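# Tray the two pistons nearest in weight

## Task

Of the five pistons, find the pair whose weights differ least and place both inside the steel parts tray; none of the remaining three may touch the tray or hang over it. The tray must end up lying flat on the bench. Everything must stay in place on its own, without the robot holding it. Finally open the grippers and pull the arms away.

## Robot and tools

Robot: two 6-joint arms, left_arm and right_arm, each with a parallel gripper. Every per-joint list uses the same order: waist, shoulder, elbow, wrist pitch, wrist yaw, wrist roll. Stated joint ranges in rad: waist -3.054..3.054, shoulder 0.000..3.142, elbow 0.000..2.356, wrist pitch -1.571..1.571, wrist yaw -1.571..1.571, wrist roll -3.142..3.142. Each real end may sit up to 0.010 rad either side of these.

Frame: one world frame for both arms. Origin at the table centre, table surface at z = +0.020 m, +z up. The arms face each other across the table; left_arm's base is on the +y side. The names left/right are not image sides. Gripper frame: fingers point along its +x and close along its y; end_effector_position is the midpoint between the pads, roughly 3-4 cm short of the fingertips. Reported hand positions are approximate, worse at long reach.

execute_actions(actions): actions is a list of actions; each action is a list of up to 15 rows, each row lasting one 1/30 s step (15 steps per action, missing rows repeat the last). A row is a single list of 14 numbers, each in [-1, 1], covering both arms: left_arm's 6 joint values then its opening, then right_arm's 6 joint values then its opening. Joint values are offsets, not poses: each is measured from that arm's angles at the beginning of the current action (not the previous row), scaled so 1.0 = 0.9615 rad for waist, shoulder and elbow, 1.713 rad for wrist pitch, 1.767 rad for wrist yaw, 1.728 rad for wrist roll. For a call's first action the reference is the last reported angles. The opening is absolute: +1 fully open, empty fingers close at about -0.80, lower values add nothing. Allow at least 0.5 s for a full close. An empty list just returns the current state and images. If an action would push a joint more than 0.010 rad beyond its range end, that action is rejected for both arms; a malformed call, or one whose first action fails that check, moves nothing. Joints asked past their real end stop there and the result says "joint sent to its limit" (its absence does not prove room remains).

Motion limits: each step, a joint's target may lead its measured angle by at most 0.211 rad (waist, shoulder, elbow), 0.213 (wrist pitch), 0.267 (wrist yaw), 0.228 (wrist roll); targets implying more than 70 mm of hand travel are scaled back. Large moves therefore need several actions, and an unfinished one may need re-commanding. Friction can leave joints short, especially when reaching far; check Joint positions after moving.

move(target, speed, blocking): target is one 14-number row laid out as above; its joint values are offsets from the Joint positions in the most recent result that lists them (not from where the arm is when the move begins); openings are absolute and sent immediately. All joints follow synchronized paths, so the hand traces a curve; paths last 0.5-10 s and are cut off at 10 s. speed (rad/s, 0.01-2, default 0.5) is the top speed of the joint with the longest way to go. Paths ignore obstacles and the other arm; faster contact hits harder, and aiming past a contact presses harder. blocking=false returns after 0.5 s while motion continues; use wait(0) to check, and wait or stop before sending new rows or moves. The extra "move:" line gives the ending (done, off_target, moving, held, fault), limits=held or limits=none, and each arm's joint farthest from target.

wait(seconds): 0-10 s, arms keep their last command; returns early if a running move ends. stop(): brakes a running move; fingers keep going. zoom_image(camera, region): camera is cam_left_wrist or cam_right_wrist (both 504x504), region [x0, y0, x1, y1] in pixels from the top-left, at most 504x504. finished_scene(scene): pass the current scene's number once the goal holds; irreversible, and its result reports success and the next task.

Results: a state line per arm with hand position (m), orientation quaternion wxyz, and velocities; Joint positions and Joint velocities per arm (rad, rad/s, plus pad gap in m, 0.088 fully open); Joint targets (where joints are currently driven); grip_measured on the opening scale. "joint command not followed" means a clearance check altered joint targets on some steps. MOTOR HOT appears from 50 °C; at 95 °C an OVER-TEMPERATURE FAULT holds the arm, and it may go limp if it does not cool.

Gripping: to hold a part, command an opening about 0.07 under grip_measured (less for a lighter grip). Readings carry a fixed offset up to ~1 mm and read narrower while squeezing hard. Very thin parts get less force. Pad force is roughly 34-49 N.

Avoid: knocking anything off the table, letting arms collide or press each other, hard impacts, and joint torques reaching the load limits (N m: waist 17.4, shoulder 21.6, elbow 21.5, wrist pitch 5.67, wrist yaw 5.65, wrist roll 5.3, held weight included), which halt that arm for 10 s. Holding loads heats motors. Occasional tugs on held parts or pushes on loose ones may occur. The simulation keeps running between calls with the last command held. Fast, smooth, low-effort motion is preferred.

Each tool is called after "Request:" as name(argument=value, ...) on one line, values as JSON.

## Session

I'll start by checking the current state.

Request:
execute_actions(actions=[])

Scene clock: 0.00 s.
left_arm: end_effector_position=(+0.3685, +0.4243, +0.3172) grip_measured=+0.829 end_effector_quat_wxyz=(+0.741, -0.157, +0.614, -0.220) end_effector_velocity=(+0.000, +0.000, -0.001) end_effector_angular_velocity=(+0.008, -0.001, +0.004) | right_arm: end_effector_position=(-0.2983, -0.1984, +0.2842) grip_measured=+0.840 end_effector_quat_wxyz=(-0.109, -0.634, -0.098, +0.759) end_effector_velocity=(+0.002, -0.001, +0.000) end_effector_angular_velocity=(-0.012, -0.001, -0.009)
Joint names: [waist, shoulder, elbow, wrist pitch, wrist yaw, wrist roll]
Joint positions: left_arm=[ 1.848  1.598  1.424 -1.39   0.571  0.358  0.08 ] | right_arm=[ 0.681  1.971  2.027 -1.522 -0.144 -0.995  0.08 ]
Joint velocities: left_arm=[-0.002 -0.002 -0.002  0.007 -0.007 -0.007  0.   ] | right_arm=[-0.002 -0.002 -0.002 -0.007 -0.007  0.007  0.   ]
Motor temperatures (°C, as the motors report them): left_arm=[24 24 24 26 24 23] | right_arm=[25 22 24 25 25 24]
Heat: left arm: hottest wrist pitch 26 °C (+0.0 °C/min); right arm: hottest waist 25 °C (+0.0 °C/min).
Joint targets: left_arm=[1.848 1.598 1.424 -1.390 0.571 0.358] | right_arm=[0.681 1.971 2.027 -1.522 -0.144 -0.995]

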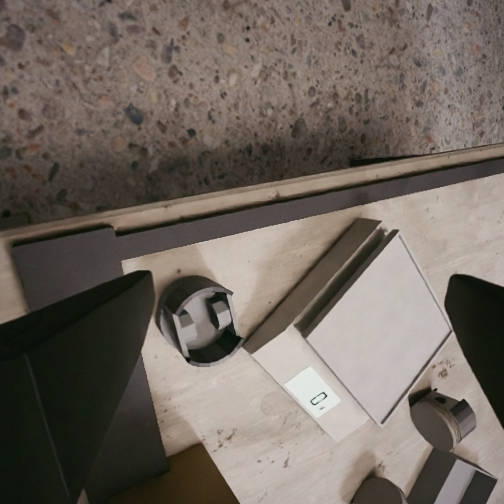

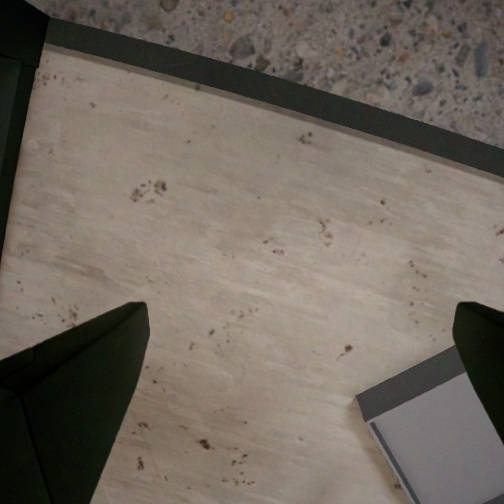

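Request:
move(target=[-0.882, 0, 0, 0, -0.3231, -0.2072, 1, -0.5, 0, 0, 0, 0.0815, 0.5758, 1], speed=0.8)

Scene clock: 5.37 s.
left_arm: end_effector_position=(+0.3115, +0.2752, +0.2934) grip_measured=+0.989 end_effector_quat_wxyz=(+0.680, +0.201, +0.675, -0.204) end_effector_velocity=(-0.001, +0.004, +0.001) end_effector_angular_velocity=(+0.020, -0.010, +0.005) | right_arm: end_effector_position=(-0.1361, -0.0750, +0.2827) grip_measured=+1.000 end_effector_quat_wxyz=(+0.413, -0.555, +0.374, +0.617) end_effector_velocity=(-0.001, +0.001, -0.001) end_effector_angular_velocity=(-0.000, +0.007, +0.006)
Joint names: [waist, shoulder, elbow, wrist pitch, wrist yaw, wrist roll]
Joint positions: left_arm=[ 1.003  1.598  1.424 -1.39   0.003  0.004  0.087] | right_arm=[ 0.203  1.971  2.027 -1.522 -0.004 -0.003  0.088]
Joint velocities: left_arm=[-0.002 -0.007 -0.002 -0.007 -0.022 -0.007  0.   ] | right_arm=[-0.002  0.002 -0.002  0.007 -0.007 -0.007  0.   ]
Motor temperatures (°C, as the motors report them): left_arm=[24 25 25 26 24 23] | right_arm=[25 24 24 26 25 24]
Heat: left arm: hottest wrist pitch 26 °C (+0.0 °C/min); right arm: hottest wrist pitch 26 °C (+11.2 °C/min).
Joint targets: left_arm=[1.000 1.598 1.424 -1.390 0.000 0.001] | right_arm=[0.201 1.971 2.027 -1.522 0.000 0.000]
move: done; limits=none; left_arm: farthest joint: the wrist roll, 0.004 radians from its target (0.359 radians at the start); right_arm: farthest joint: the wrist yaw, 0.004 radians from its target (0.144 radians at the start)

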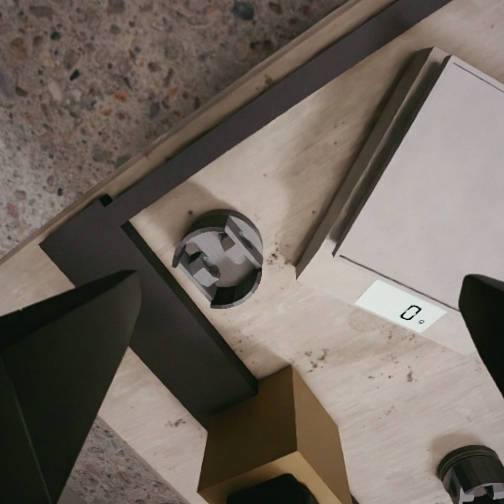

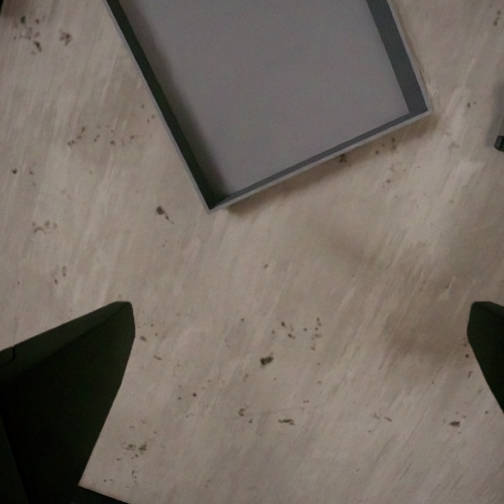

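Request:
move(target=[-0.73, -0.31, 0.079, 0, 0, 0, 1, -0.73, 0, 0, 0, 0, 0, 1], speed=0.8)

Scene clock: 9.83 s.
left_arm: end_effector_position=(+0.1516, +0.1813, +0.3855) grip_measured=+0.989 end_effector_quat_wxyz=(+0.660, +0.338, +0.455, -0.492) end_effector_velocity=(-0.003, +0.000, -0.002) end_effector_angular_velocity=(+0.010, +0.008, -0.017) | right_arm: end_effector_position=(+0.1291, -0.0654, +0.2827) grip_measured=+1.000 end_effector_quat_wxyz=(+0.600, -0.393, +0.542, +0.438) end_effector_velocity=(-0.000, -0.006, -0.000) end_effector_angular_velocity=(-0.019, +0.012, +0.015)
Joint names: [waist, shoulder, elbow, wrist pitch, wrist yaw, wrist roll]
Joint positions: left_arm=[ 0.305  1.305  1.489 -1.39   0.003  0.004  0.087] | right_arm=[-0.497  1.971  2.027 -1.522 -0.004 -0.003  0.088]
Joint velocities: left_arm=[-0.007  0.002 -0.002 -0.007  0.007  0.007 -0.   ] | right_arm=[-0.007 -0.002 -0.002 -0.022 -0.007 -0.022  0.   ]
Motor temperatures (°C, as the motors report them): left_arm=[24 25 25 26 24 23] | right_arm=[25 25 25 26 25 24]
Heat: left arm: hottest wrist pitch 26 °C (+0.0 °C/min); right arm: hottest wrist pitch 26 °C (+6.1 °C/min).
Joint targets: left_arm=[0.302 1.300 1.500 -1.390 0.003 0.004] | right_arm=[-0.499 1.971 2.027 -1.522 -0.004 -0.003]
move: off_target (left_arm); limits=none; left_arm: farthest joint: the elbow, 0.011 radians from its target (0.076 radians at the start); right_arm: farthest joint: the waist, 0.002 radians from its target (0.702 radians at the start)

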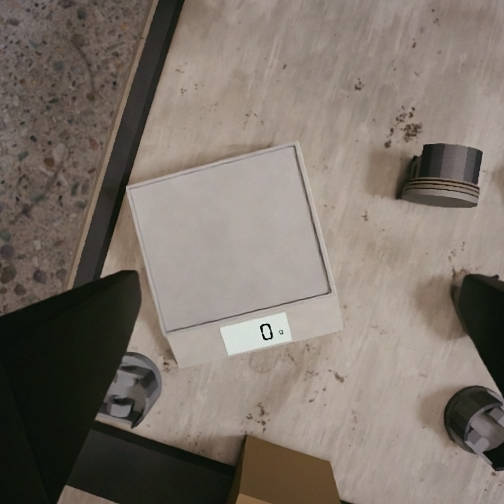

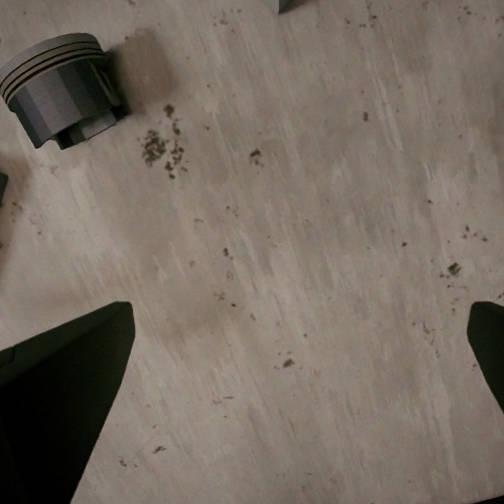

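Request:
move(target=[-0.75, 0, 0, 0, 0, 0, 1, 0, 0, 0, 0, 0, 0, 1], speed=0.8)

Scene clock: 14.20 s.
left_arm: end_effector_position=(-0.0295, +0.1931, +0.3855) grip_measured=+0.989 end_effector_quat_wxyz=(+0.445, +0.477, +0.307, -0.693) end_effector_velocity=(+0.000, +0.003, +0.000) end_effector_angular_velocity=(+0.001, -0.005, +0.002) | right_arm: end_effector_position=(+0.1291, -0.0654, +0.2827) grip_measured=+1.000 end_effector_quat_wxyz=(+0.600, -0.393, +0.542, +0.438) end_effector_velocity=(-0.002, -0.005, -0.000) end_effector_angular_velocity=(-0.018, +0.014, -0.009)
Joint names: [waist, shoulder, elbow, wrist pitch, wrist yaw, wrist roll]
Joint positions: left_arm=[-0.413  1.305  1.489 -1.39   0.003  0.004  0.087] | right_arm=[-0.497  1.971  2.027 -1.522 -0.004 -0.003  0.088]
Joint velocities: left_arm=[-0.007 -0.007 -0.002 -0.007 -0.007 -0.007 -0.   ] | right_arm=[-0.002 -0.002 -0.002 -0.022 -0.007  0.007  0.   ]
Motor temperatures (°C, as the motors report them): left_arm=[24 25 26 27 24 23] | right_arm=[25 26 26 26 25 24]
Heat: left arm: hottest wrist pitch 27 °C (+4.2 °C/min); right arm: hottest shoulder 26 °C (+4.2 °C/min).
Joint targets: left_arm=[-0.416 1.305 1.489 -1.390 0.003 0.004] | right_arm=[-0.497 1.971 2.027 -1.522 -0.004 -0.003]
move: done; limits=none; left_arm: farthest joint: the waist, 0.003 radians from its target (0.721 radians at the start); right_arm: farthest joint: the waist, 0.000 radians from its target (0.000 radians at the start)

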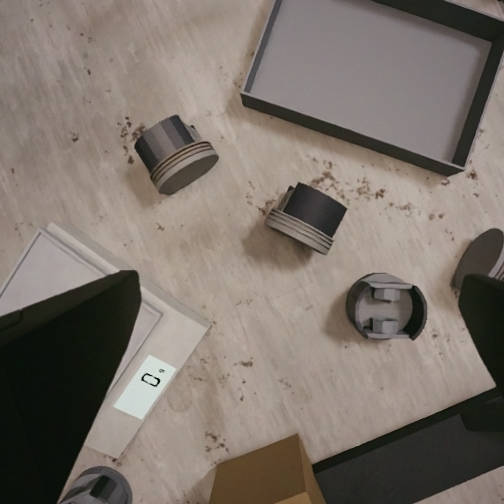

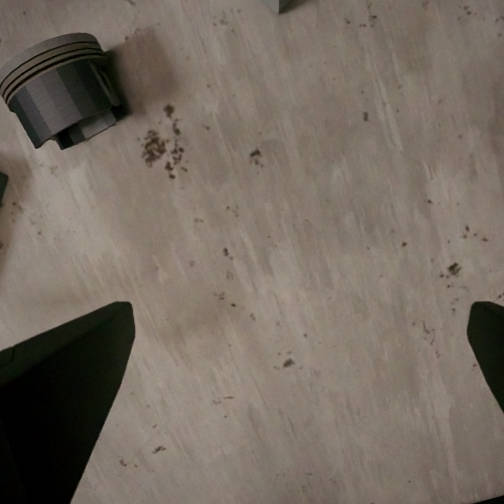

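Request:
move(target=[-0.512, 0.312, -0.673, 0.34, 0, -0.287, 1, 0.3, -0.5, -0.75, 0.18, 0, 0, 1], speed=0.8)

Scene clock: 20.57 s.
left_arm: end_effector_position=(-0.1223, +0.2750, +0.1549) grip_measured=+0.989 end_effector_quat_wxyz=(+0.383, +0.588, +0.385, -0.599) end_effector_velocity=(+0.002, +0.003, +0.002) end_effector_angular_velocity=(+0.013, -0.005, +0.005) | right_arm: end_effector_position=(+0.0179, -0.1430, +0.2455) grip_measured=+1.000 end_effector_quat_wxyz=(+0.547, -0.448, +0.463, +0.534) end_effector_velocity=(-0.003, -0.003, -0.002) end_effector_angular_velocity=(-0.012, +0.021, +0.009)
Joint names: [waist, shoulder, elbow, wrist pitch, wrist yaw, wrist roll]
Joint positions: left_arm=[-0.903  1.598  0.854 -0.811  0.003 -0.489  0.087] | right_arm=[-0.212  1.501  1.317 -1.216 -0.004 -0.003  0.088]
Joint velocities: left_arm=[-0.002 -0.007  0.002 -0.022  0.007 -0.007 -0.   ] | right_arm=[-0.002 -0.002 -0.007 -0.007 -0.022 -0.007  0.   ]
Motor temperatures (°C, as the motors report them): left_arm=[24 26 26 27 24 23] | right_arm=[25 28 26 26 25 24]
Heat: left arm: hottest wrist pitch 27 °C (+2.9 °C/min); right arm: hottest shoulder 28 °C (+8.8 °C/min).
Joint targets: left_arm=[-0.906 1.605 0.842 -0.808 0.003 -0.492] | right_arm=[-0.208 1.491 1.306 -1.214 -0.004 -0.003]
move: off_target (left_arm, right_arm); limits=none; left_arm: farthest joint: the elbow, 0.012 radians from its target (0.647 radians at the start); right_arm: farthest joint: the shoulder, 0.011 radians from its target (0.481 radians at the start)

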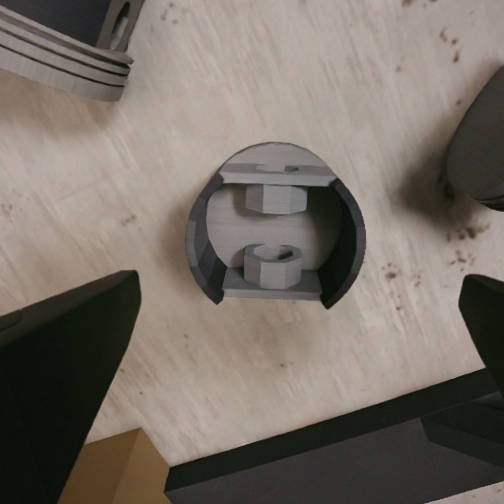

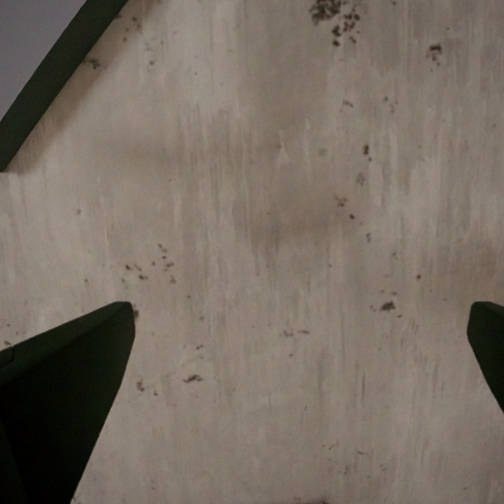

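Request:
move(target=[0.0104, 0.263, -0.178, 0.23, 0, 0, 1, 0, -0.3, -0.4, 0.1, 0, 0, 1], speed=0.4)

Scene clock: 23.33 s.
left_arm: end_effector_position=(-0.1165, +0.2772, +0.0677) grip_measured=+0.989 end_effector_quat_wxyz=(+0.385, +0.592, +0.387, -0.592) end_effector_velocity=(+0.005, +0.001, -0.001) end_effector_angular_velocity=(-0.010, -0.023, -0.010) | right_arm: end_effector_position=(+0.0162, -0.1986, +0.2102) grip_measured=+1.000 end_effector_quat_wxyz=(+0.565, -0.428, +0.441, +0.551) end_effector_velocity=(-0.000, +0.001, +0.000) end_effector_angular_velocity=(+0.007, +0.001, +0.021)
Joint names: [waist, shoulder, elbow, wrist pitch, wrist yaw, wrist roll]
Joint positions: left_arm=[-0.895  1.843  0.692 -0.42   0.003 -0.49   0.087] | right_arm=[-0.212  1.221  0.944 -1.046 -0.004 -0.003  0.088]
Joint velocities: left_arm=[-0.002 -0.002 -0.007 -0.007 -0.022  0.007 -0.   ] | right_arm=[-0.002 -0.002 -0.002  0.007 -0.007 -0.022  0.   ]
Motor temperatures (°C, as the motors report them): left_arm=[24 26 26 27 24 23] | right_arm=[25 28 26 26 25 24]
Heat: left arm: hottest wrist pitch 27 °C (+2.6 °C/min); right arm: hottest shoulder 28 °C (+7.7 °C/min).
Joint targets: left_arm=[-0.892 1.850 0.683 -0.417 0.003 -0.489] | right_arm=[-0.212 1.213 0.932 -1.045 -0.004 -0.003]
move: off_target (right_arm); limits=none; left_arm: farthest joint: the elbow, 0.009 radians from its target (0.171 radians at the start); right_arm: farthest joint: the elbow, 0.011 radians from its target (0.384 radians at the start)

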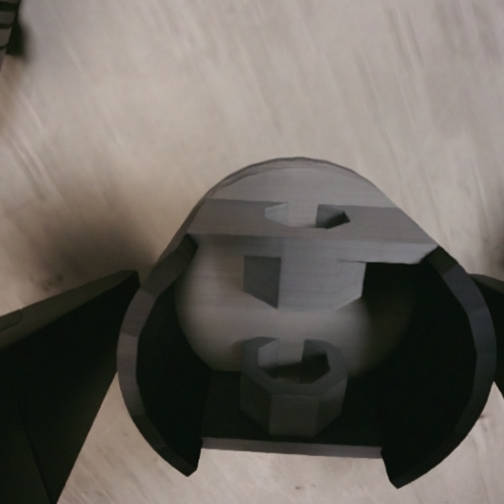

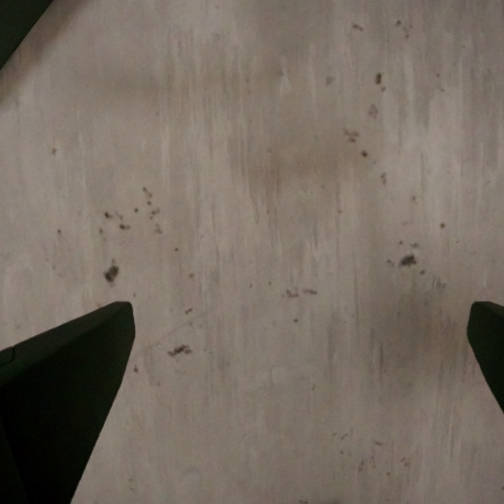

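Request:
execute_actions(actions=[[[0,0,0,0,0,0,0.9,0,0,0,0,0,0,1],[0,0,0,0,0,0,0.85,0,0,0,0,0,0,1],[0,0,0,0,0,0,0.8,0,0,0,0,0,0,1],[0,0,0,0,0,0,0.75,0,0,0,0,0,0,1],[0,0,0,0,0,0,0.7,0,0,0,0,0,0,1],[0,0,0,0,0,0,0.66,0,0,0,0,0,0,1],[0,0,0,0,0,0,0.62,0,0,0,0,0,0,1],[0,0,0,0,0,0,0.58,0,0,0,0,0,0,1],[0,0,0,0,0,0,0.55,0,0,0,0,0,0,1],[0,0,0,0,0,0,0.52,0,0,0,0,0,0,1],[0,0,0,0,0,0,0.5,0,0,0,0,0,0,1]]])

Scene clock: 24.27 s.
left_arm: end_effector_position=(-0.1163, +0.2772, +0.0676) grip_measured=+0.620 end_effector_quat_wxyz=(+0.385, +0.593, +0.387, -0.592) end_effector_velocity=(+0.002, +0.001, +0.000) end_effector_angular_velocity=(-0.001, -0.010, +0.005) | right_arm: end_effector_position=(+0.0162, -0.1986, +0.2101) grip_measured=+1.000 end_effector_quat_wxyz=(+0.565, -0.428, +0.441, +0.551) end_effector_velocity=(-0.001, -0.002, -0.001) end_effector_angular_velocity=(-0.007, +0.009, -0.008)
Joint names: [waist, shoulder, elbow, wrist pitch, wrist yaw, wrist roll]
Joint positions: left_arm=[-0.895  1.843  0.692 -0.421  0.002 -0.49   0.069] | right_arm=[-0.212  1.221  0.943 -1.046 -0.004 -0.003  0.088]
Joint velocities: left_arm=[-0.002 -0.002 -0.002 -0.007 -0.007 -0.007  0.   ] | right_arm=[-0.002 -0.002 -0.002 -0.007 -0.007  0.007  0.   ]
Motor temperatures (°C, as the motors report them): left_arm=[24 26 26 27 24 23] | right_arm=[25 28 26 26 25 24]
Heat: left arm: hottest wrist pitch 27 °C (+2.5 °C/min); right arm: hottest shoulder 28 °C (+7.4 °C/min).
Joint targets: left_arm=[-0.895 1.843 0.692 -0.420 0.003 -0.490] | right_arm=[-0.212 1.221 0.943 -1.046 -0.004 -0.003]

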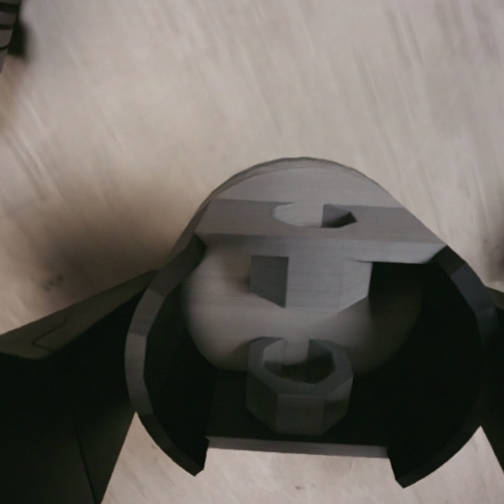

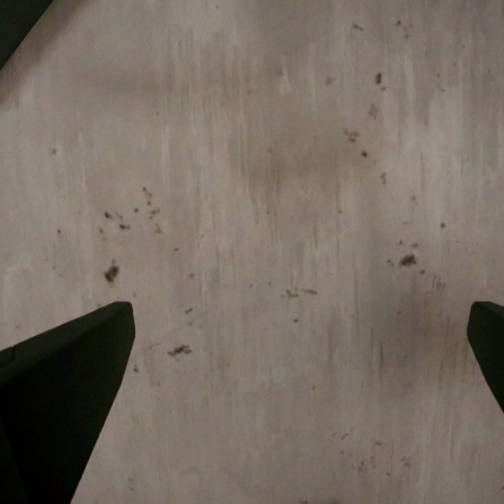

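Request:
move(target=[0.15, -0.254, 0.235, -0.264, 0, 0.086, 0.53, 0, -0.2, -0.4, 0.08, 0, 0, 1], speed=0.5)

Request:
move(target=[0.995, 0, 0, 0, 0, 0, 0.53, 0, 0, 0, 0, 0, 0, 1], speed=0.8)

Scene clock: 27.80 s.
left_arm: end_effector_position=(-0.0990, +0.2454, +0.1626) grip_measured=+0.620 end_effector_quat_wxyz=(+0.383, +0.596, +0.386, -0.591) end_effector_velocity=(+0.003, +0.002, -0.001) end_effector_angular_velocity=(+0.004, -0.014, -0.010) | right_arm: end_effector_position=(+0.0143, -0.2603, +0.1397) grip_measured=+1.000 end_effector_quat_wxyz=(+0.553, -0.442, +0.456, +0.540) end_effector_velocity=(-0.001, -0.000, -0.001) end_effector_angular_velocity=(+0.008, +0.006, +0.006)
Joint names: [waist, shoulder, elbow, wrist pitch, wrist yaw, wrist roll]
Joint positions: left_arm=[-0.754  1.61   0.902 -0.87   0.002 -0.344  0.069] | right_arm=[-0.212  1.034  0.569 -0.911 -0.004 -0.003  0.088]
Joint velocities: left_arm=[-0.002 -0.002 -0.007 -0.007 -0.007  0.007 -0.   ] | right_arm=[-0.002 -0.007 -0.007  0.007 -0.007 -0.007  0.   ]
Motor temperatures (°C, as the motors report them): left_arm=[24 26 26 27 24 23] | right_arm=[25 28 27 26 25 24]
Heat: left arm: hottest wrist pitch 27 °C (+2.2 °C/min); right arm: hottest shoulder 28 °C (+6.5 °C/min).
Joint targets: left_arm=[-0.751 1.599 0.918 -0.873 0.002 -0.341] | right_arm=[-0.212 1.028 0.558 -0.909 -0.004 -0.003]
move: off_target (left_arm, right_arm); limits=none; left_arm: farthest joint: the elbow, 0.016 radians from its target (0.226 radians at the start); right_arm: farthest joint: the elbow, 0.011 radians from its target (0.385 radians at the start)

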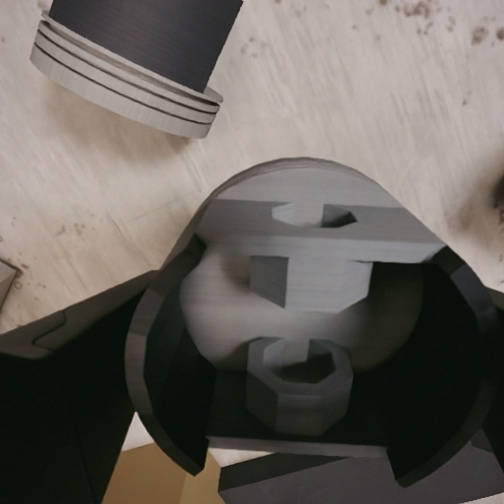

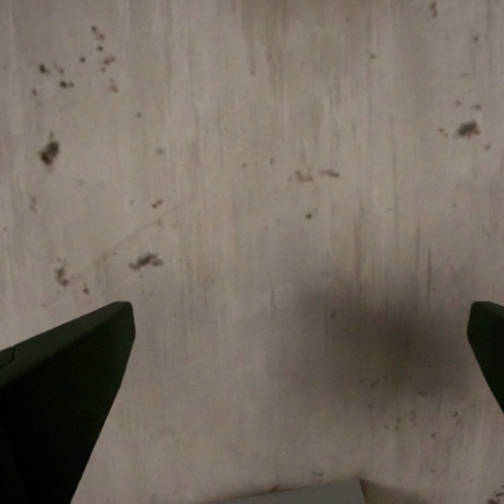

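Scene clock: 29.67 s.
left_arm: end_effector_position=(+0.1245, +0.1792, +0.1626) grip_measured=+0.620 end_effector_quat_wxyz=(+0.612, +0.352, +0.617, -0.349) end_effector_velocity=(+0.004, +0.000, -0.001) end_effector_angular_velocity=(+0.002, -0.022, +0.010) | right_arm: end_effector_position=(+0.0143, -0.2603, +0.1397) grip_measured=+1.000 end_effector_quat_wxyz=(+0.553, -0.442, +0.456, +0.540) end_effector_velocity=(-0.003, -0.001, +0.000) end_effector_angular_velocity=(-0.007, +0.020, +0.009)
Joint names: [waist, shoulder, elbow, wrist pitch, wrist yaw, wrist roll]
Joint positions: left_arm=[ 0.2    1.61   0.902 -0.87   0.002 -0.344  0.069] | right_arm=[-0.212  1.034  0.569 -0.911 -0.004 -0.003  0.088]
Joint velocities: left_arm=[ 0.002  0.002 -0.002  0.007 -0.022 -0.007 -0.   ] | right_arm=[-0.002  0.002  0.002 -0.007 -0.022 -0.007  0.   ]
Motor temperatures (°C, as the motors report them): left_arm=[24 26 26 27 24 23] | right_arm=[25 27 27 26 25 24]
Heat: left arm: hottest wrist pitch 27 °C (+2.0 °C/min); right arm: hottest shoulder 27 °C (+4.0 °C/min).
Joint targets: left_arm=[0.203 1.610 0.902 -0.870 0.003 -0.344] | right_arm=[-0.212 1.034 0.569 -0.911 -0.004 -0.003]
move: done; limits=none; left_arm: farthest joint: the waist, 0.003 radians from its target (0.957 radians at the start); right_arm: farthest joint: the waist, 0.000 radians from its target (0.000 radians at the start)

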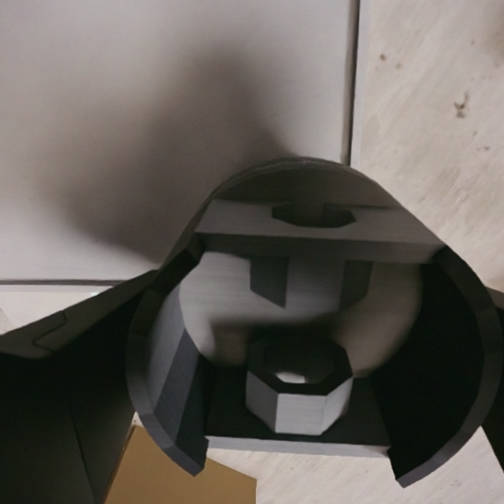

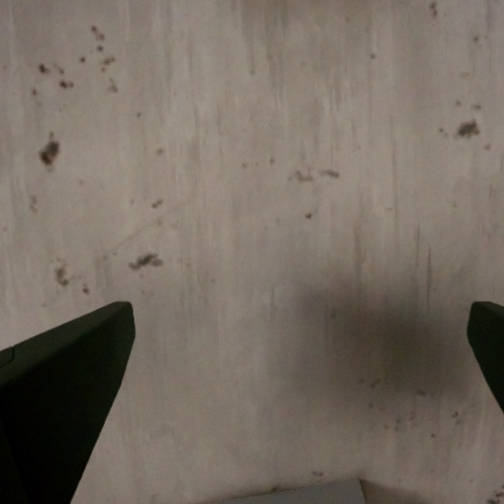

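Request:
move(target=[0.057, 0.115, -0.104, 0.121, 0, 0.03, 0.53, 0, 0, 0, 0, 0, 0, 1], speed=0.3)

Scene clock: 31.97 s.
left_arm: end_effector_position=(+0.1362, +0.1769, +0.1305) grip_measured=+0.623 end_effector_quat_wxyz=(+0.615, +0.341, +0.615, -0.356) end_effector_velocity=(+0.001, +0.004, +0.000) end_effector_angular_velocity=(+0.013, -0.019, +0.015) | right_arm: end_effector_position=(+0.0143, -0.2603, +0.1397) grip_measured=+1.000 end_effector_quat_wxyz=(+0.553, -0.442, +0.456, +0.540) end_effector_velocity=(+0.000, -0.002, -0.001) end_effector_angular_velocity=(-0.012, +0.003, +0.016)
Joint names: [waist, shoulder, elbow, wrist pitch, wrist yaw, wrist roll]
Joint positions: left_arm=[ 0.249  1.678  0.827 -0.703  0.014 -0.299  0.07 ] | right_arm=[-0.212  1.034  0.569 -0.911 -0.004 -0.003  0.088]
Joint velocities: left_arm=[-0.007 -0.007 -0.007 -0.007 -0.022 -0.022 -0.   ] | right_arm=[-0.007  0.002 -0.002 -0.007 -0.007 -0.022  0.   ]
Motor temperatures (°C, as the motors report them): left_arm=[24 26 26 27 24 23] | right_arm=[25 27 27 26 25 24]
Heat: left arm: hottest wrist pitch 27 °C (+1.9 °C/min); right arm: hottest shoulder 27 °C (+3.8 °C/min).
Joint targets: left_arm=[0.254 1.721 0.802 -0.662 0.002 -0.292] | right_arm=[-0.212 1.034 0.569 -0.911 -0.004 -0.003]
move: off_target (left_arm); limits=none; left_arm: farthest joint: the shoulder, 0.042 radians from its target (0.109 radians at the start); right_arm: farthest joint: the waist, 0.000 radians from its target (0.000 radians at the start)

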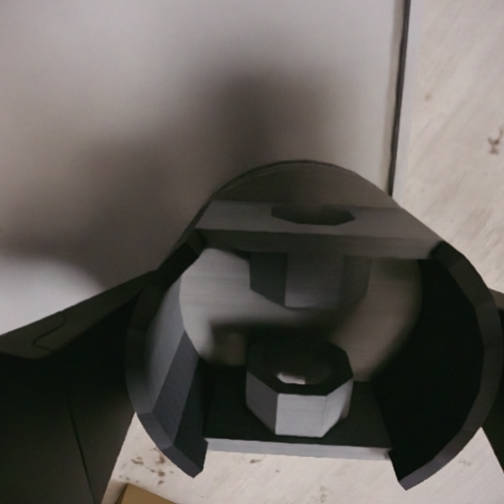

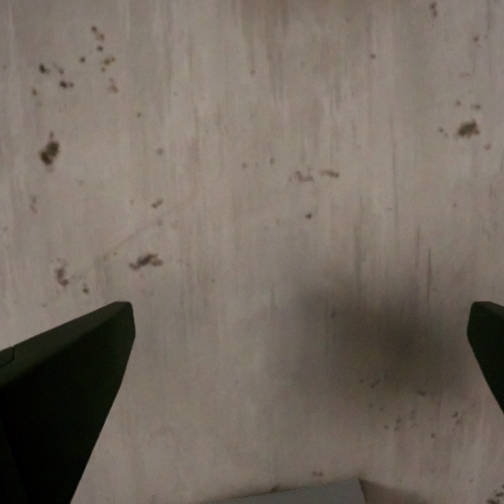

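Request:
move(target=[0.05, 0.022, 0.075, -0.032, -0.007, 0.02, 0.53, 0, 0, 0, 0, 0, 0, 1], speed=0.15)

Scene clock: 33.63 s.
left_arm: end_effector_position=(+0.1509, +0.1734, +0.1382) grip_measured=+0.623 end_effector_quat_wxyz=(+0.617, +0.343, +0.617, -0.347) end_effector_velocity=(+0.002, +0.006, +0.000) end_effector_angular_velocity=(+0.027, -0.015, +0.010) | right_arm: end_effector_position=(+0.0143, -0.2603, +0.1397) grip_measured=+1.000 end_effector_quat_wxyz=(+0.553, -0.442, +0.456, +0.540) end_effector_velocity=(-0.002, -0.005, -0.001) end_effector_angular_velocity=(-0.022, +0.006, +0.011)
Joint names: [waist, shoulder, elbow, wrist pitch, wrist yaw, wrist roll]
Joint positions: left_arm=[ 0.294  1.695  0.883 -0.755  0.004 -0.268  0.07 ] | right_arm=[-0.212  1.034  0.569 -0.911 -0.004 -0.003  0.088]
Joint velocities: left_arm=[ 0.002 -0.002 -0.002 -0.022 -0.022 -0.007 -0.   ] | right_arm=[ 0.002 -0.002 -0.002 -0.022 -0.007 -0.007  0.   ]
Motor temperatures (°C, as the motors report them): left_arm=[24 26 26 28 24 23] | right_arm=[25 27 27 26 25 24]
Heat: left arm: hottest wrist pitch 28 °C (+3.6 °C/min); right arm: hottest shoulder 27 °C (+3.6 °C/min).
Joint targets: left_arm=[0.297 1.699 0.899 -0.758 0.001 -0.265] | right_arm=[-0.212 1.034 0.569 -0.911 -0.004 -0.003]
move: off_target (left_arm); limits=none; left_arm: farthest joint: the elbow, 0.016 radians from its target (0.072 radians at the start); right_arm: farthest joint: the waist, 0.000 radians from its target (0.000 radians at the start)

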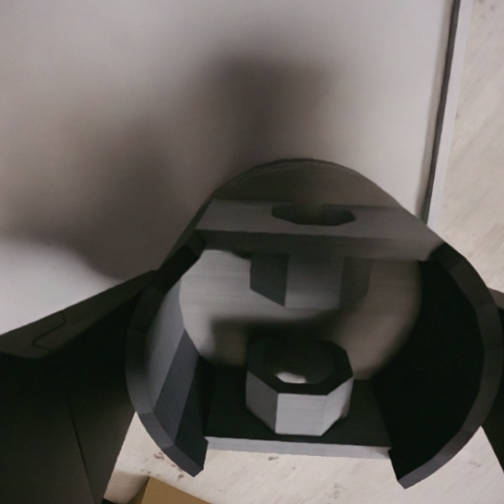

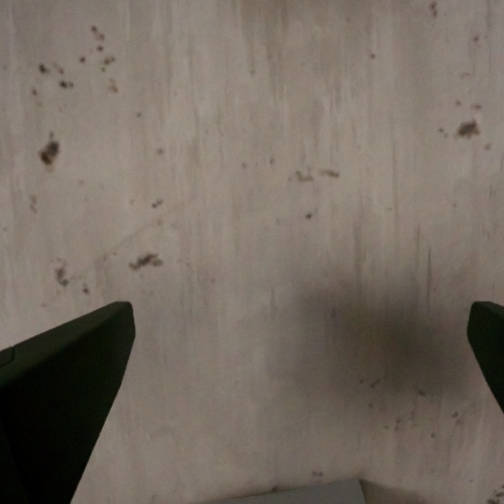

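Request:
move(target=[0, 0.031, -0.03, 0.028, 0, 0, 0.53, 0, 0, 0, 0, 0, 0, 1], speed=0.08)

Scene clock: 34.80 s.
left_arm: end_effector_position=(+0.1509, +0.1732, +0.1299) grip_measured=+0.623 end_effector_quat_wxyz=(+0.618, +0.342, +0.617, -0.347) end_effector_velocity=(+0.001, -0.001, +0.000) end_effector_angular_velocity=(-0.005, -0.009, +0.005) | right_arm: end_effector_position=(+0.0143, -0.2603, +0.1397) grip_measured=+1.000 end_effector_quat_wxyz=(+0.553, -0.442, +0.456, +0.540) end_effector_velocity=(-0.001, -0.002, -0.001) end_effector_angular_velocity=(-0.007, +0.006, +0.006)
Joint names: [waist, shoulder, elbow, wrist pitch, wrist yaw, wrist roll]
Joint positions: left_arm=[ 0.294  1.714  0.865 -0.716  0.004 -0.268  0.07 ] | right_arm=[-0.212  1.034  0.569 -0.911 -0.004 -0.003  0.088]
Joint velocities: left_arm=[-0.002 -0.002 -0.002  0.007 -0.007 -0.007 -0.   ] | right_arm=[-0.002 -0.002 -0.002 -0.007 -0.007 -0.007  0.   ]
Motor temperatures (°C, as the motors report them): left_arm=[24 26 26 28 24 23] | right_arm=[25 27 27 26 25 24]
Heat: left arm: hottest wrist pitch 28 °C (+3.4 °C/min); right arm: hottest shoulder 27 °C (+3.4 °C/min).
Joint targets: left_arm=[0.294 1.725 0.854 -0.707 0.004 -0.268] | right_arm=[-0.212 1.034 0.569 -0.911 -0.004 -0.003]
move: off_target (left_arm); limits=none; left_arm: farthest joint: the shoulder, 0.011 radians from its target (0.030 radians at the start); right_arm: farthest joint: the waist, 0.000 radians from its target (0.000 radians at the start)

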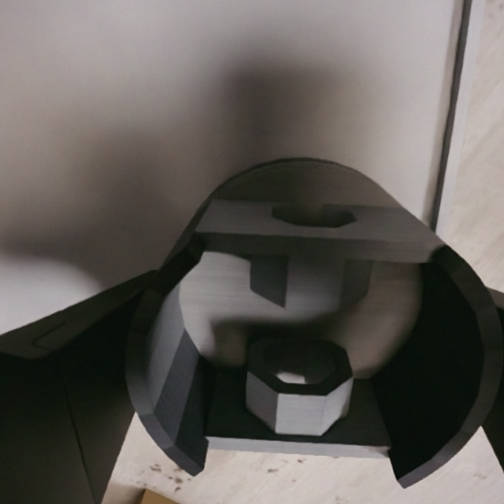

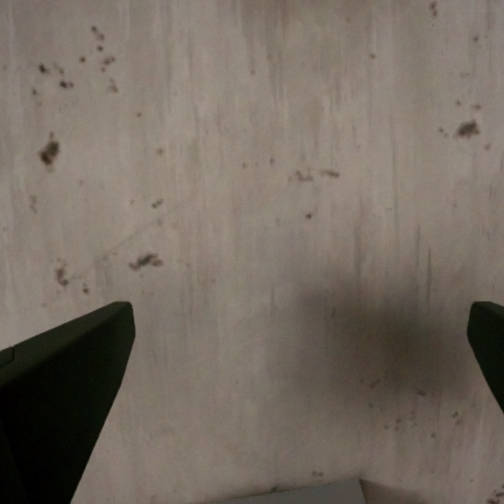

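Request:
execute_actions(actions=[[[0,0,0,0,0,0,0.6,0,0,0,0,0,0,1],[0,0,0,0,0,0,0.65,0,0,0,0,0,0,1],[0,0,0,0,0,0,0.7,0,0,0,0,0,0,1],[0,0,0,0,0,0,0.8,0,0,0,0,0,0,1],[0,0,0,0,0,0,0.9,0,0,0,0,0,0,1],[0,0,0,0,0,0,1,0,0,0,0,0,0,1]]])

Request:
move(target=[0, -0.13, 0.19, -0.178, 0, 0, 1, 0, 0, 0, 0, 0, 0, 1], speed=0.5)

Scene clock: 35.97 s.
left_arm: end_effector_position=(+0.1509, +0.1732, +0.1299) grip_measured=+0.976 end_effector_quat_wxyz=(+0.618, +0.342, +0.617, -0.347) end_effector_velocity=(-0.002, +0.005, +0.001) end_effector_angular_velocity=(+0.019, -0.002, +0.015) | right_arm: end_effector_position=(+0.0143, -0.2603, +0.1397) grip_measured=+1.000 end_effector_quat_wxyz=(+0.553, -0.442, +0.456, +0.540) end_effector_velocity=(-0.001, -0.002, -0.001) end_effector_angular_velocity=(-0.012, +0.009, -0.008)
Joint names: [waist, shoulder, elbow, wrist pitch, wrist yaw, wrist roll]
Joint positions: left_arm=[ 0.294  1.714  0.865 -0.716  0.005 -0.268  0.087] | right_arm=[-0.212  1.034  0.569 -0.911 -0.004 -0.003  0.088]
Joint velocities: left_arm=[-0.007 -0.007 -0.002 -0.022 -0.007 -0.022  0.006] | right_arm=[-0.002  0.002 -0.002 -0.007 -0.007  0.007  0.   ]
Motor temperatures (°C, as the motors report them): left_arm=[24 27 26 28 24 23] | right_arm=[25 27 28 26 25 24]
Heat: left arm: hottest wrist pitch 28 °C (+3.3 °C/min); right arm: hottest elbow 28 °C (+5.0 °C/min).
Joint targets: left_arm=[0.294 1.714 0.865 -0.717 0.004 -0.268] | right_arm=[-0.212 1.034 0.569 -0.911 -0.004 -0.003]

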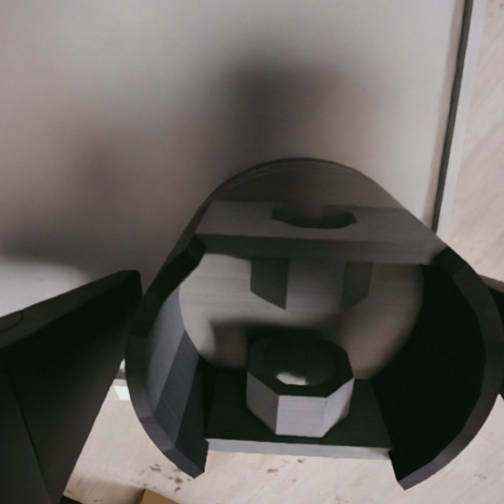

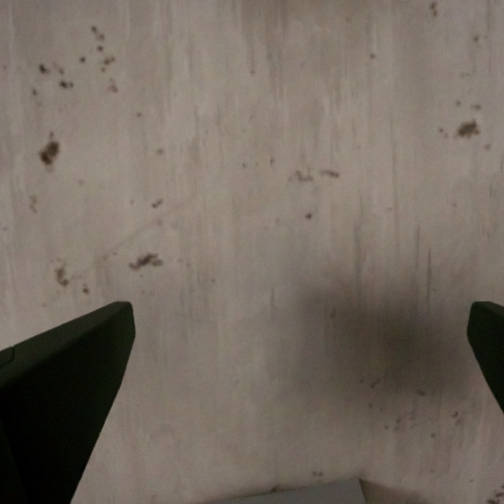

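Scene clock: 37.20 s.
left_arm: end_effector_position=(+0.1504, +0.1747, +0.1971) grip_measured=+0.989 end_effector_quat_wxyz=(+0.614, +0.346, +0.621, -0.344) end_effector_velocity=(-0.000, +0.002, +0.000) end_effector_angular_velocity=(+0.009, -0.005, +0.005) | right_arm: end_effector_position=(+0.0143, -0.2603, +0.1397) grip_measured=+1.000 end_effector_quat_wxyz=(+0.553, -0.442, +0.456, +0.540) end_effector_velocity=(-0.005, -0.002, +0.000) end_effector_angular_velocity=(-0.001, +0.035, +0.012)
Joint names: [waist, shoulder, elbow, wrist pitch, wrist yaw, wrist roll]
Joint positions: left_arm=[ 0.294  1.596  1.035 -1.018  0.005 -0.268  0.087] | right_arm=[-0.212  1.034  0.569 -0.911 -0.004 -0.003  0.088]
Joint velocities: left_arm=[-0.002 -0.002 -0.002 -0.007 -0.007 -0.007  0.   ] | right_arm=[-0.002 -0.007 -0.002 -0.007 -0.037 -0.007  0.   ]
Motor temperatures (°C, as the motors report them): left_arm=[24 27 26 28 24 23] | right_arm=[25 27 28 26 25 24]
Heat: left arm: hottest wrist pitch 28 °C (+3.2 °C/min); right arm: hottest elbow 28 °C (+4.8 °C/min).
Joint targets: left_arm=[0.294 1.589 1.048 -1.021 0.005 -0.268] | right_arm=[-0.212 1.034 0.569 -0.911 -0.004 -0.003]
move: off_target (left_arm); limits=none; left_arm: farthest joint: the elbow, 0.012 radians from its target (0.182 radians at the start); right_arm: farthest joint: the waist, 0.000 radians from its target (0.000 radians at the start)

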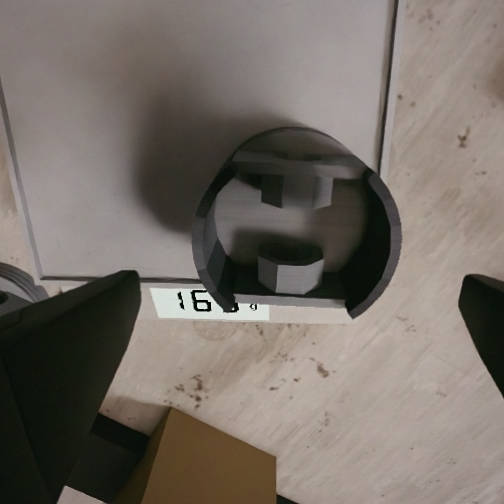

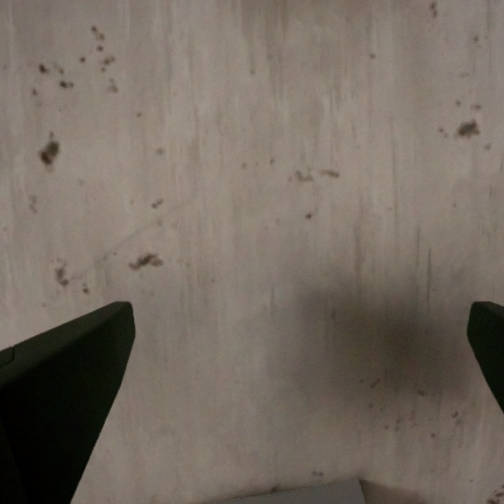

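Request:
move(target=[0.911, -0.33, -0.065, -0.145, 0, 0.939, 1, 0, 0, 0, 0, 0, 0, 1], speed=1.2)

Scene clock: 43.40 s.
left_arm: end_effector_position=(+0.2589, +0.3480, +0.2510) grip_measured=+0.989 end_effector_quat_wxyz=(+0.452, +0.546, +0.446, -0.546) end_effector_velocity=(-0.002, +0.001, -0.000) end_effector_angular_velocity=(+0.010, +0.004, -0.010) | right_arm: end_effector_position=(+0.0143, -0.2603, +0.1397) grip_measured=+1.000 end_effector_quat_wxyz=(+0.553, -0.442, +0.456, +0.540) end_effector_velocity=(-0.004, -0.002, -0.001) end_effector_angular_velocity=(-0.012, +0.021, +0.014)
Joint names: [waist, shoulder, elbow, wrist pitch, wrist yaw, wrist roll]
Joint positions: left_arm=[ 1.167  1.285  0.985 -1.264  0.005  1.352  0.087] | right_arm=[-0.212  1.034  0.569 -0.911 -0.004 -0.003  0.088]
Joint velocities: left_arm=[-0.002 -0.002 -0.002 -0.007 -0.007  0.007 -0.   ] | right_arm=[ 0.002  0.002 -0.002 -0.007 -0.022 -0.007  0.   ]
Motor temperatures (°C, as the motors report them): left_arm=[24 27 27 27 24 23] | right_arm=[25 26 28 26 25 24]
Heat: left arm: hottest shoulder 27 °C (+1.4 °C/min); right arm: hottest elbow 28 °C (+4.1 °C/min).
Joint targets: left_arm=[1.170 1.279 0.973 -1.266 0.005 1.355] | right_arm=[-0.212 1.034 0.569 -0.911 -0.004 -0.003]
move: off_target (left_arm); limits=none; left_arm: farthest joint: the elbow, 0.013 radians from its target (0.063 radians at the start); right_arm: farthest joint: the waist, 0.000 radians from its target (0.000 radians at the start)

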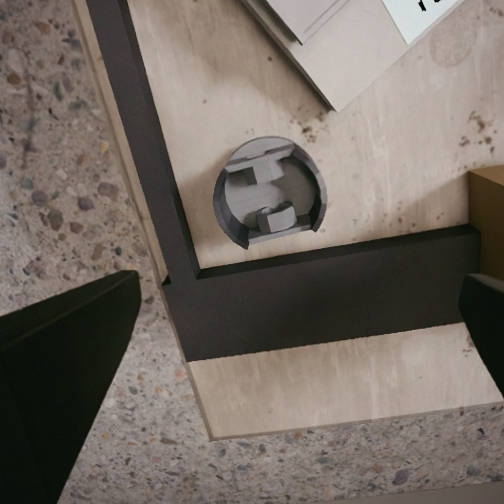

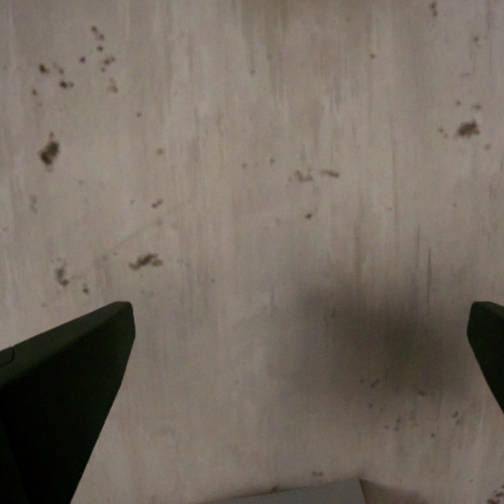

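Request:
move(target=[0.06, 0.22, -0.405, 0.337, 0, -0.088, 1, 0, 0, 0, 0, 0, 0, 1], speed=0.7)

Scene clock: 47.07 s.
left_arm: end_effector_position=(+0.2641, +0.3577, +0.1246) grip_measured=+0.989 end_effector_quat_wxyz=(+0.503, +0.496, +0.502, -0.499) end_effector_velocity=(-0.002, +0.001, -0.000) end_effector_angular_velocity=(+0.010, +0.004, +0.020) | right_arm: end_effector_position=(+0.0143, -0.2603, +0.1397) grip_measured=+1.000 end_effector_quat_wxyz=(+0.553, -0.442, +0.456, +0.540) end_effector_velocity=(-0.003, +0.001, -0.000) end_effector_angular_velocity=(+0.008, +0.023, -0.005)
Joint names: [waist, shoulder, elbow, wrist pitch, wrist yaw, wrist roll]
Joint positions: left_arm=[ 1.222  1.49   0.607 -0.689  0.005  1.203  0.087] | right_arm=[-0.212  1.034  0.569 -0.911 -0.004 -0.003  0.088]
Joint velocities: left_arm=[-0.002 -0.002 -0.002 -0.007 -0.007 -0.022 -0.   ] | right_arm=[-0.002 -0.002 -0.002  0.007 -0.022  0.007  0.   ]
Motor temperatures (°C, as the motors report them): left_arm=[24 27 27 27 24 23] | right_arm=[25 26 28 26 25 24]
Heat: left arm: hottest shoulder 27 °C (+1.3 °C/min); right arm: hottest elbow 28 °C (+3.8 °C/min).
Joint targets: left_arm=[1.225 1.496 0.596 -0.686 0.005 1.200] | right_arm=[-0.212 1.034 0.569 -0.911 -0.004 -0.003]
move: off_target (left_arm); limits=none; left_arm: farthest joint: the elbow, 0.011 radians from its target (0.390 radians at the start); right_arm: farthest joint: the waist, 0.000 radians from its target (0.000 radians at the start)

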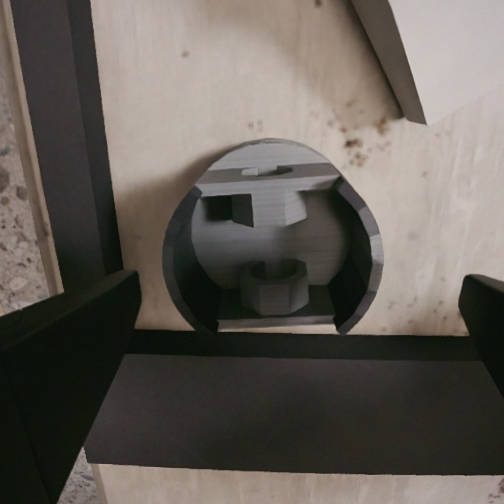

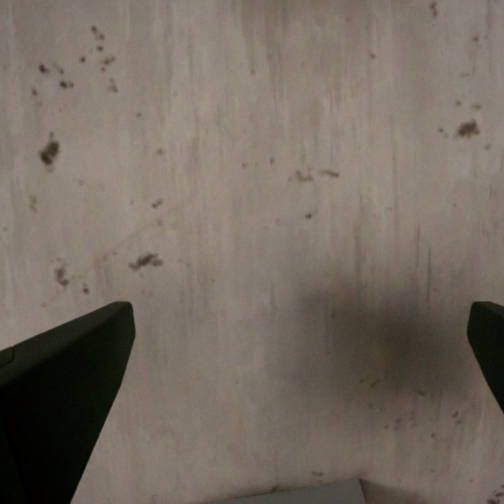

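Request:
move(target=[0.022, 0.256, -0.086, 0.184, 0, 0.01, 1, 0, 0, 0, 0, 0, 0, 1], speed=0.35)

Scene clock: 50.03 s.
left_arm: end_effector_position=(+0.2714, +0.3590, +0.0673) grip_measured=+0.989 end_effector_quat_wxyz=(+0.503, +0.495, +0.504, -0.498) end_effector_velocity=(+0.000, -0.002, +0.000) end_effector_angular_velocity=(-0.009, -0.004, +0.005) | right_arm: end_effector_position=(+0.0143, -0.2603, +0.1397) grip_measured=+1.000 end_effector_quat_wxyz=(+0.553, -0.442, +0.456, +0.540) end_effector_velocity=(+0.001, -0.005, -0.001) end_effector_angular_velocity=(-0.017, -0.008, +0.008)
Joint names: [waist, shoulder, elbow, wrist pitch, wrist yaw, wrist roll]
Joint positions: left_arm=[ 1.24   1.73   0.533 -0.377  0.005  1.217  0.087] | right_arm=[-0.212  1.034  0.569 -0.911 -0.004 -0.003  0.088]
Joint velocities: left_arm=[-0.002 -0.002 -0.002  0.007  0.007 -0.007 -0.   ] | right_arm=[ 0.002 -0.007 -0.002 -0.022  0.007 -0.007  0.   ]
Motor temperatures (°C, as the motors report them): left_arm=[24 27 27 27 24 23] | right_arm=[25 26 29 26 25 24]
Heat: left arm: hottest shoulder 27 °C (+1.2 °C/min); right arm: hottest elbow 29 °C (+4.8 °C/min).
Joint targets: left_arm=[1.243 1.736 0.524 -0.374 0.005 1.220] | right_arm=[-0.212 1.034 0.569 -0.911 -0.004 -0.003]
move: done; limits=none; left_arm: farthest joint: the elbow, 0.009 radians from its target (0.082 radians at the start); right_arm: farthest joint: the waist, 0.000 radians from its target (0.000 radians at the start)

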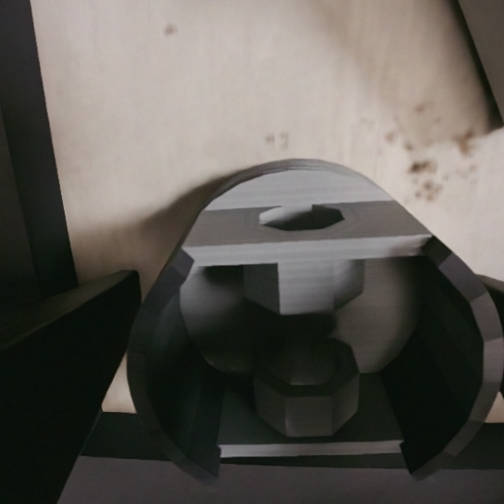

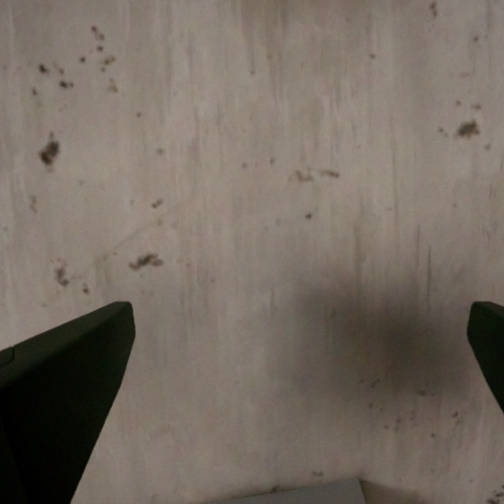

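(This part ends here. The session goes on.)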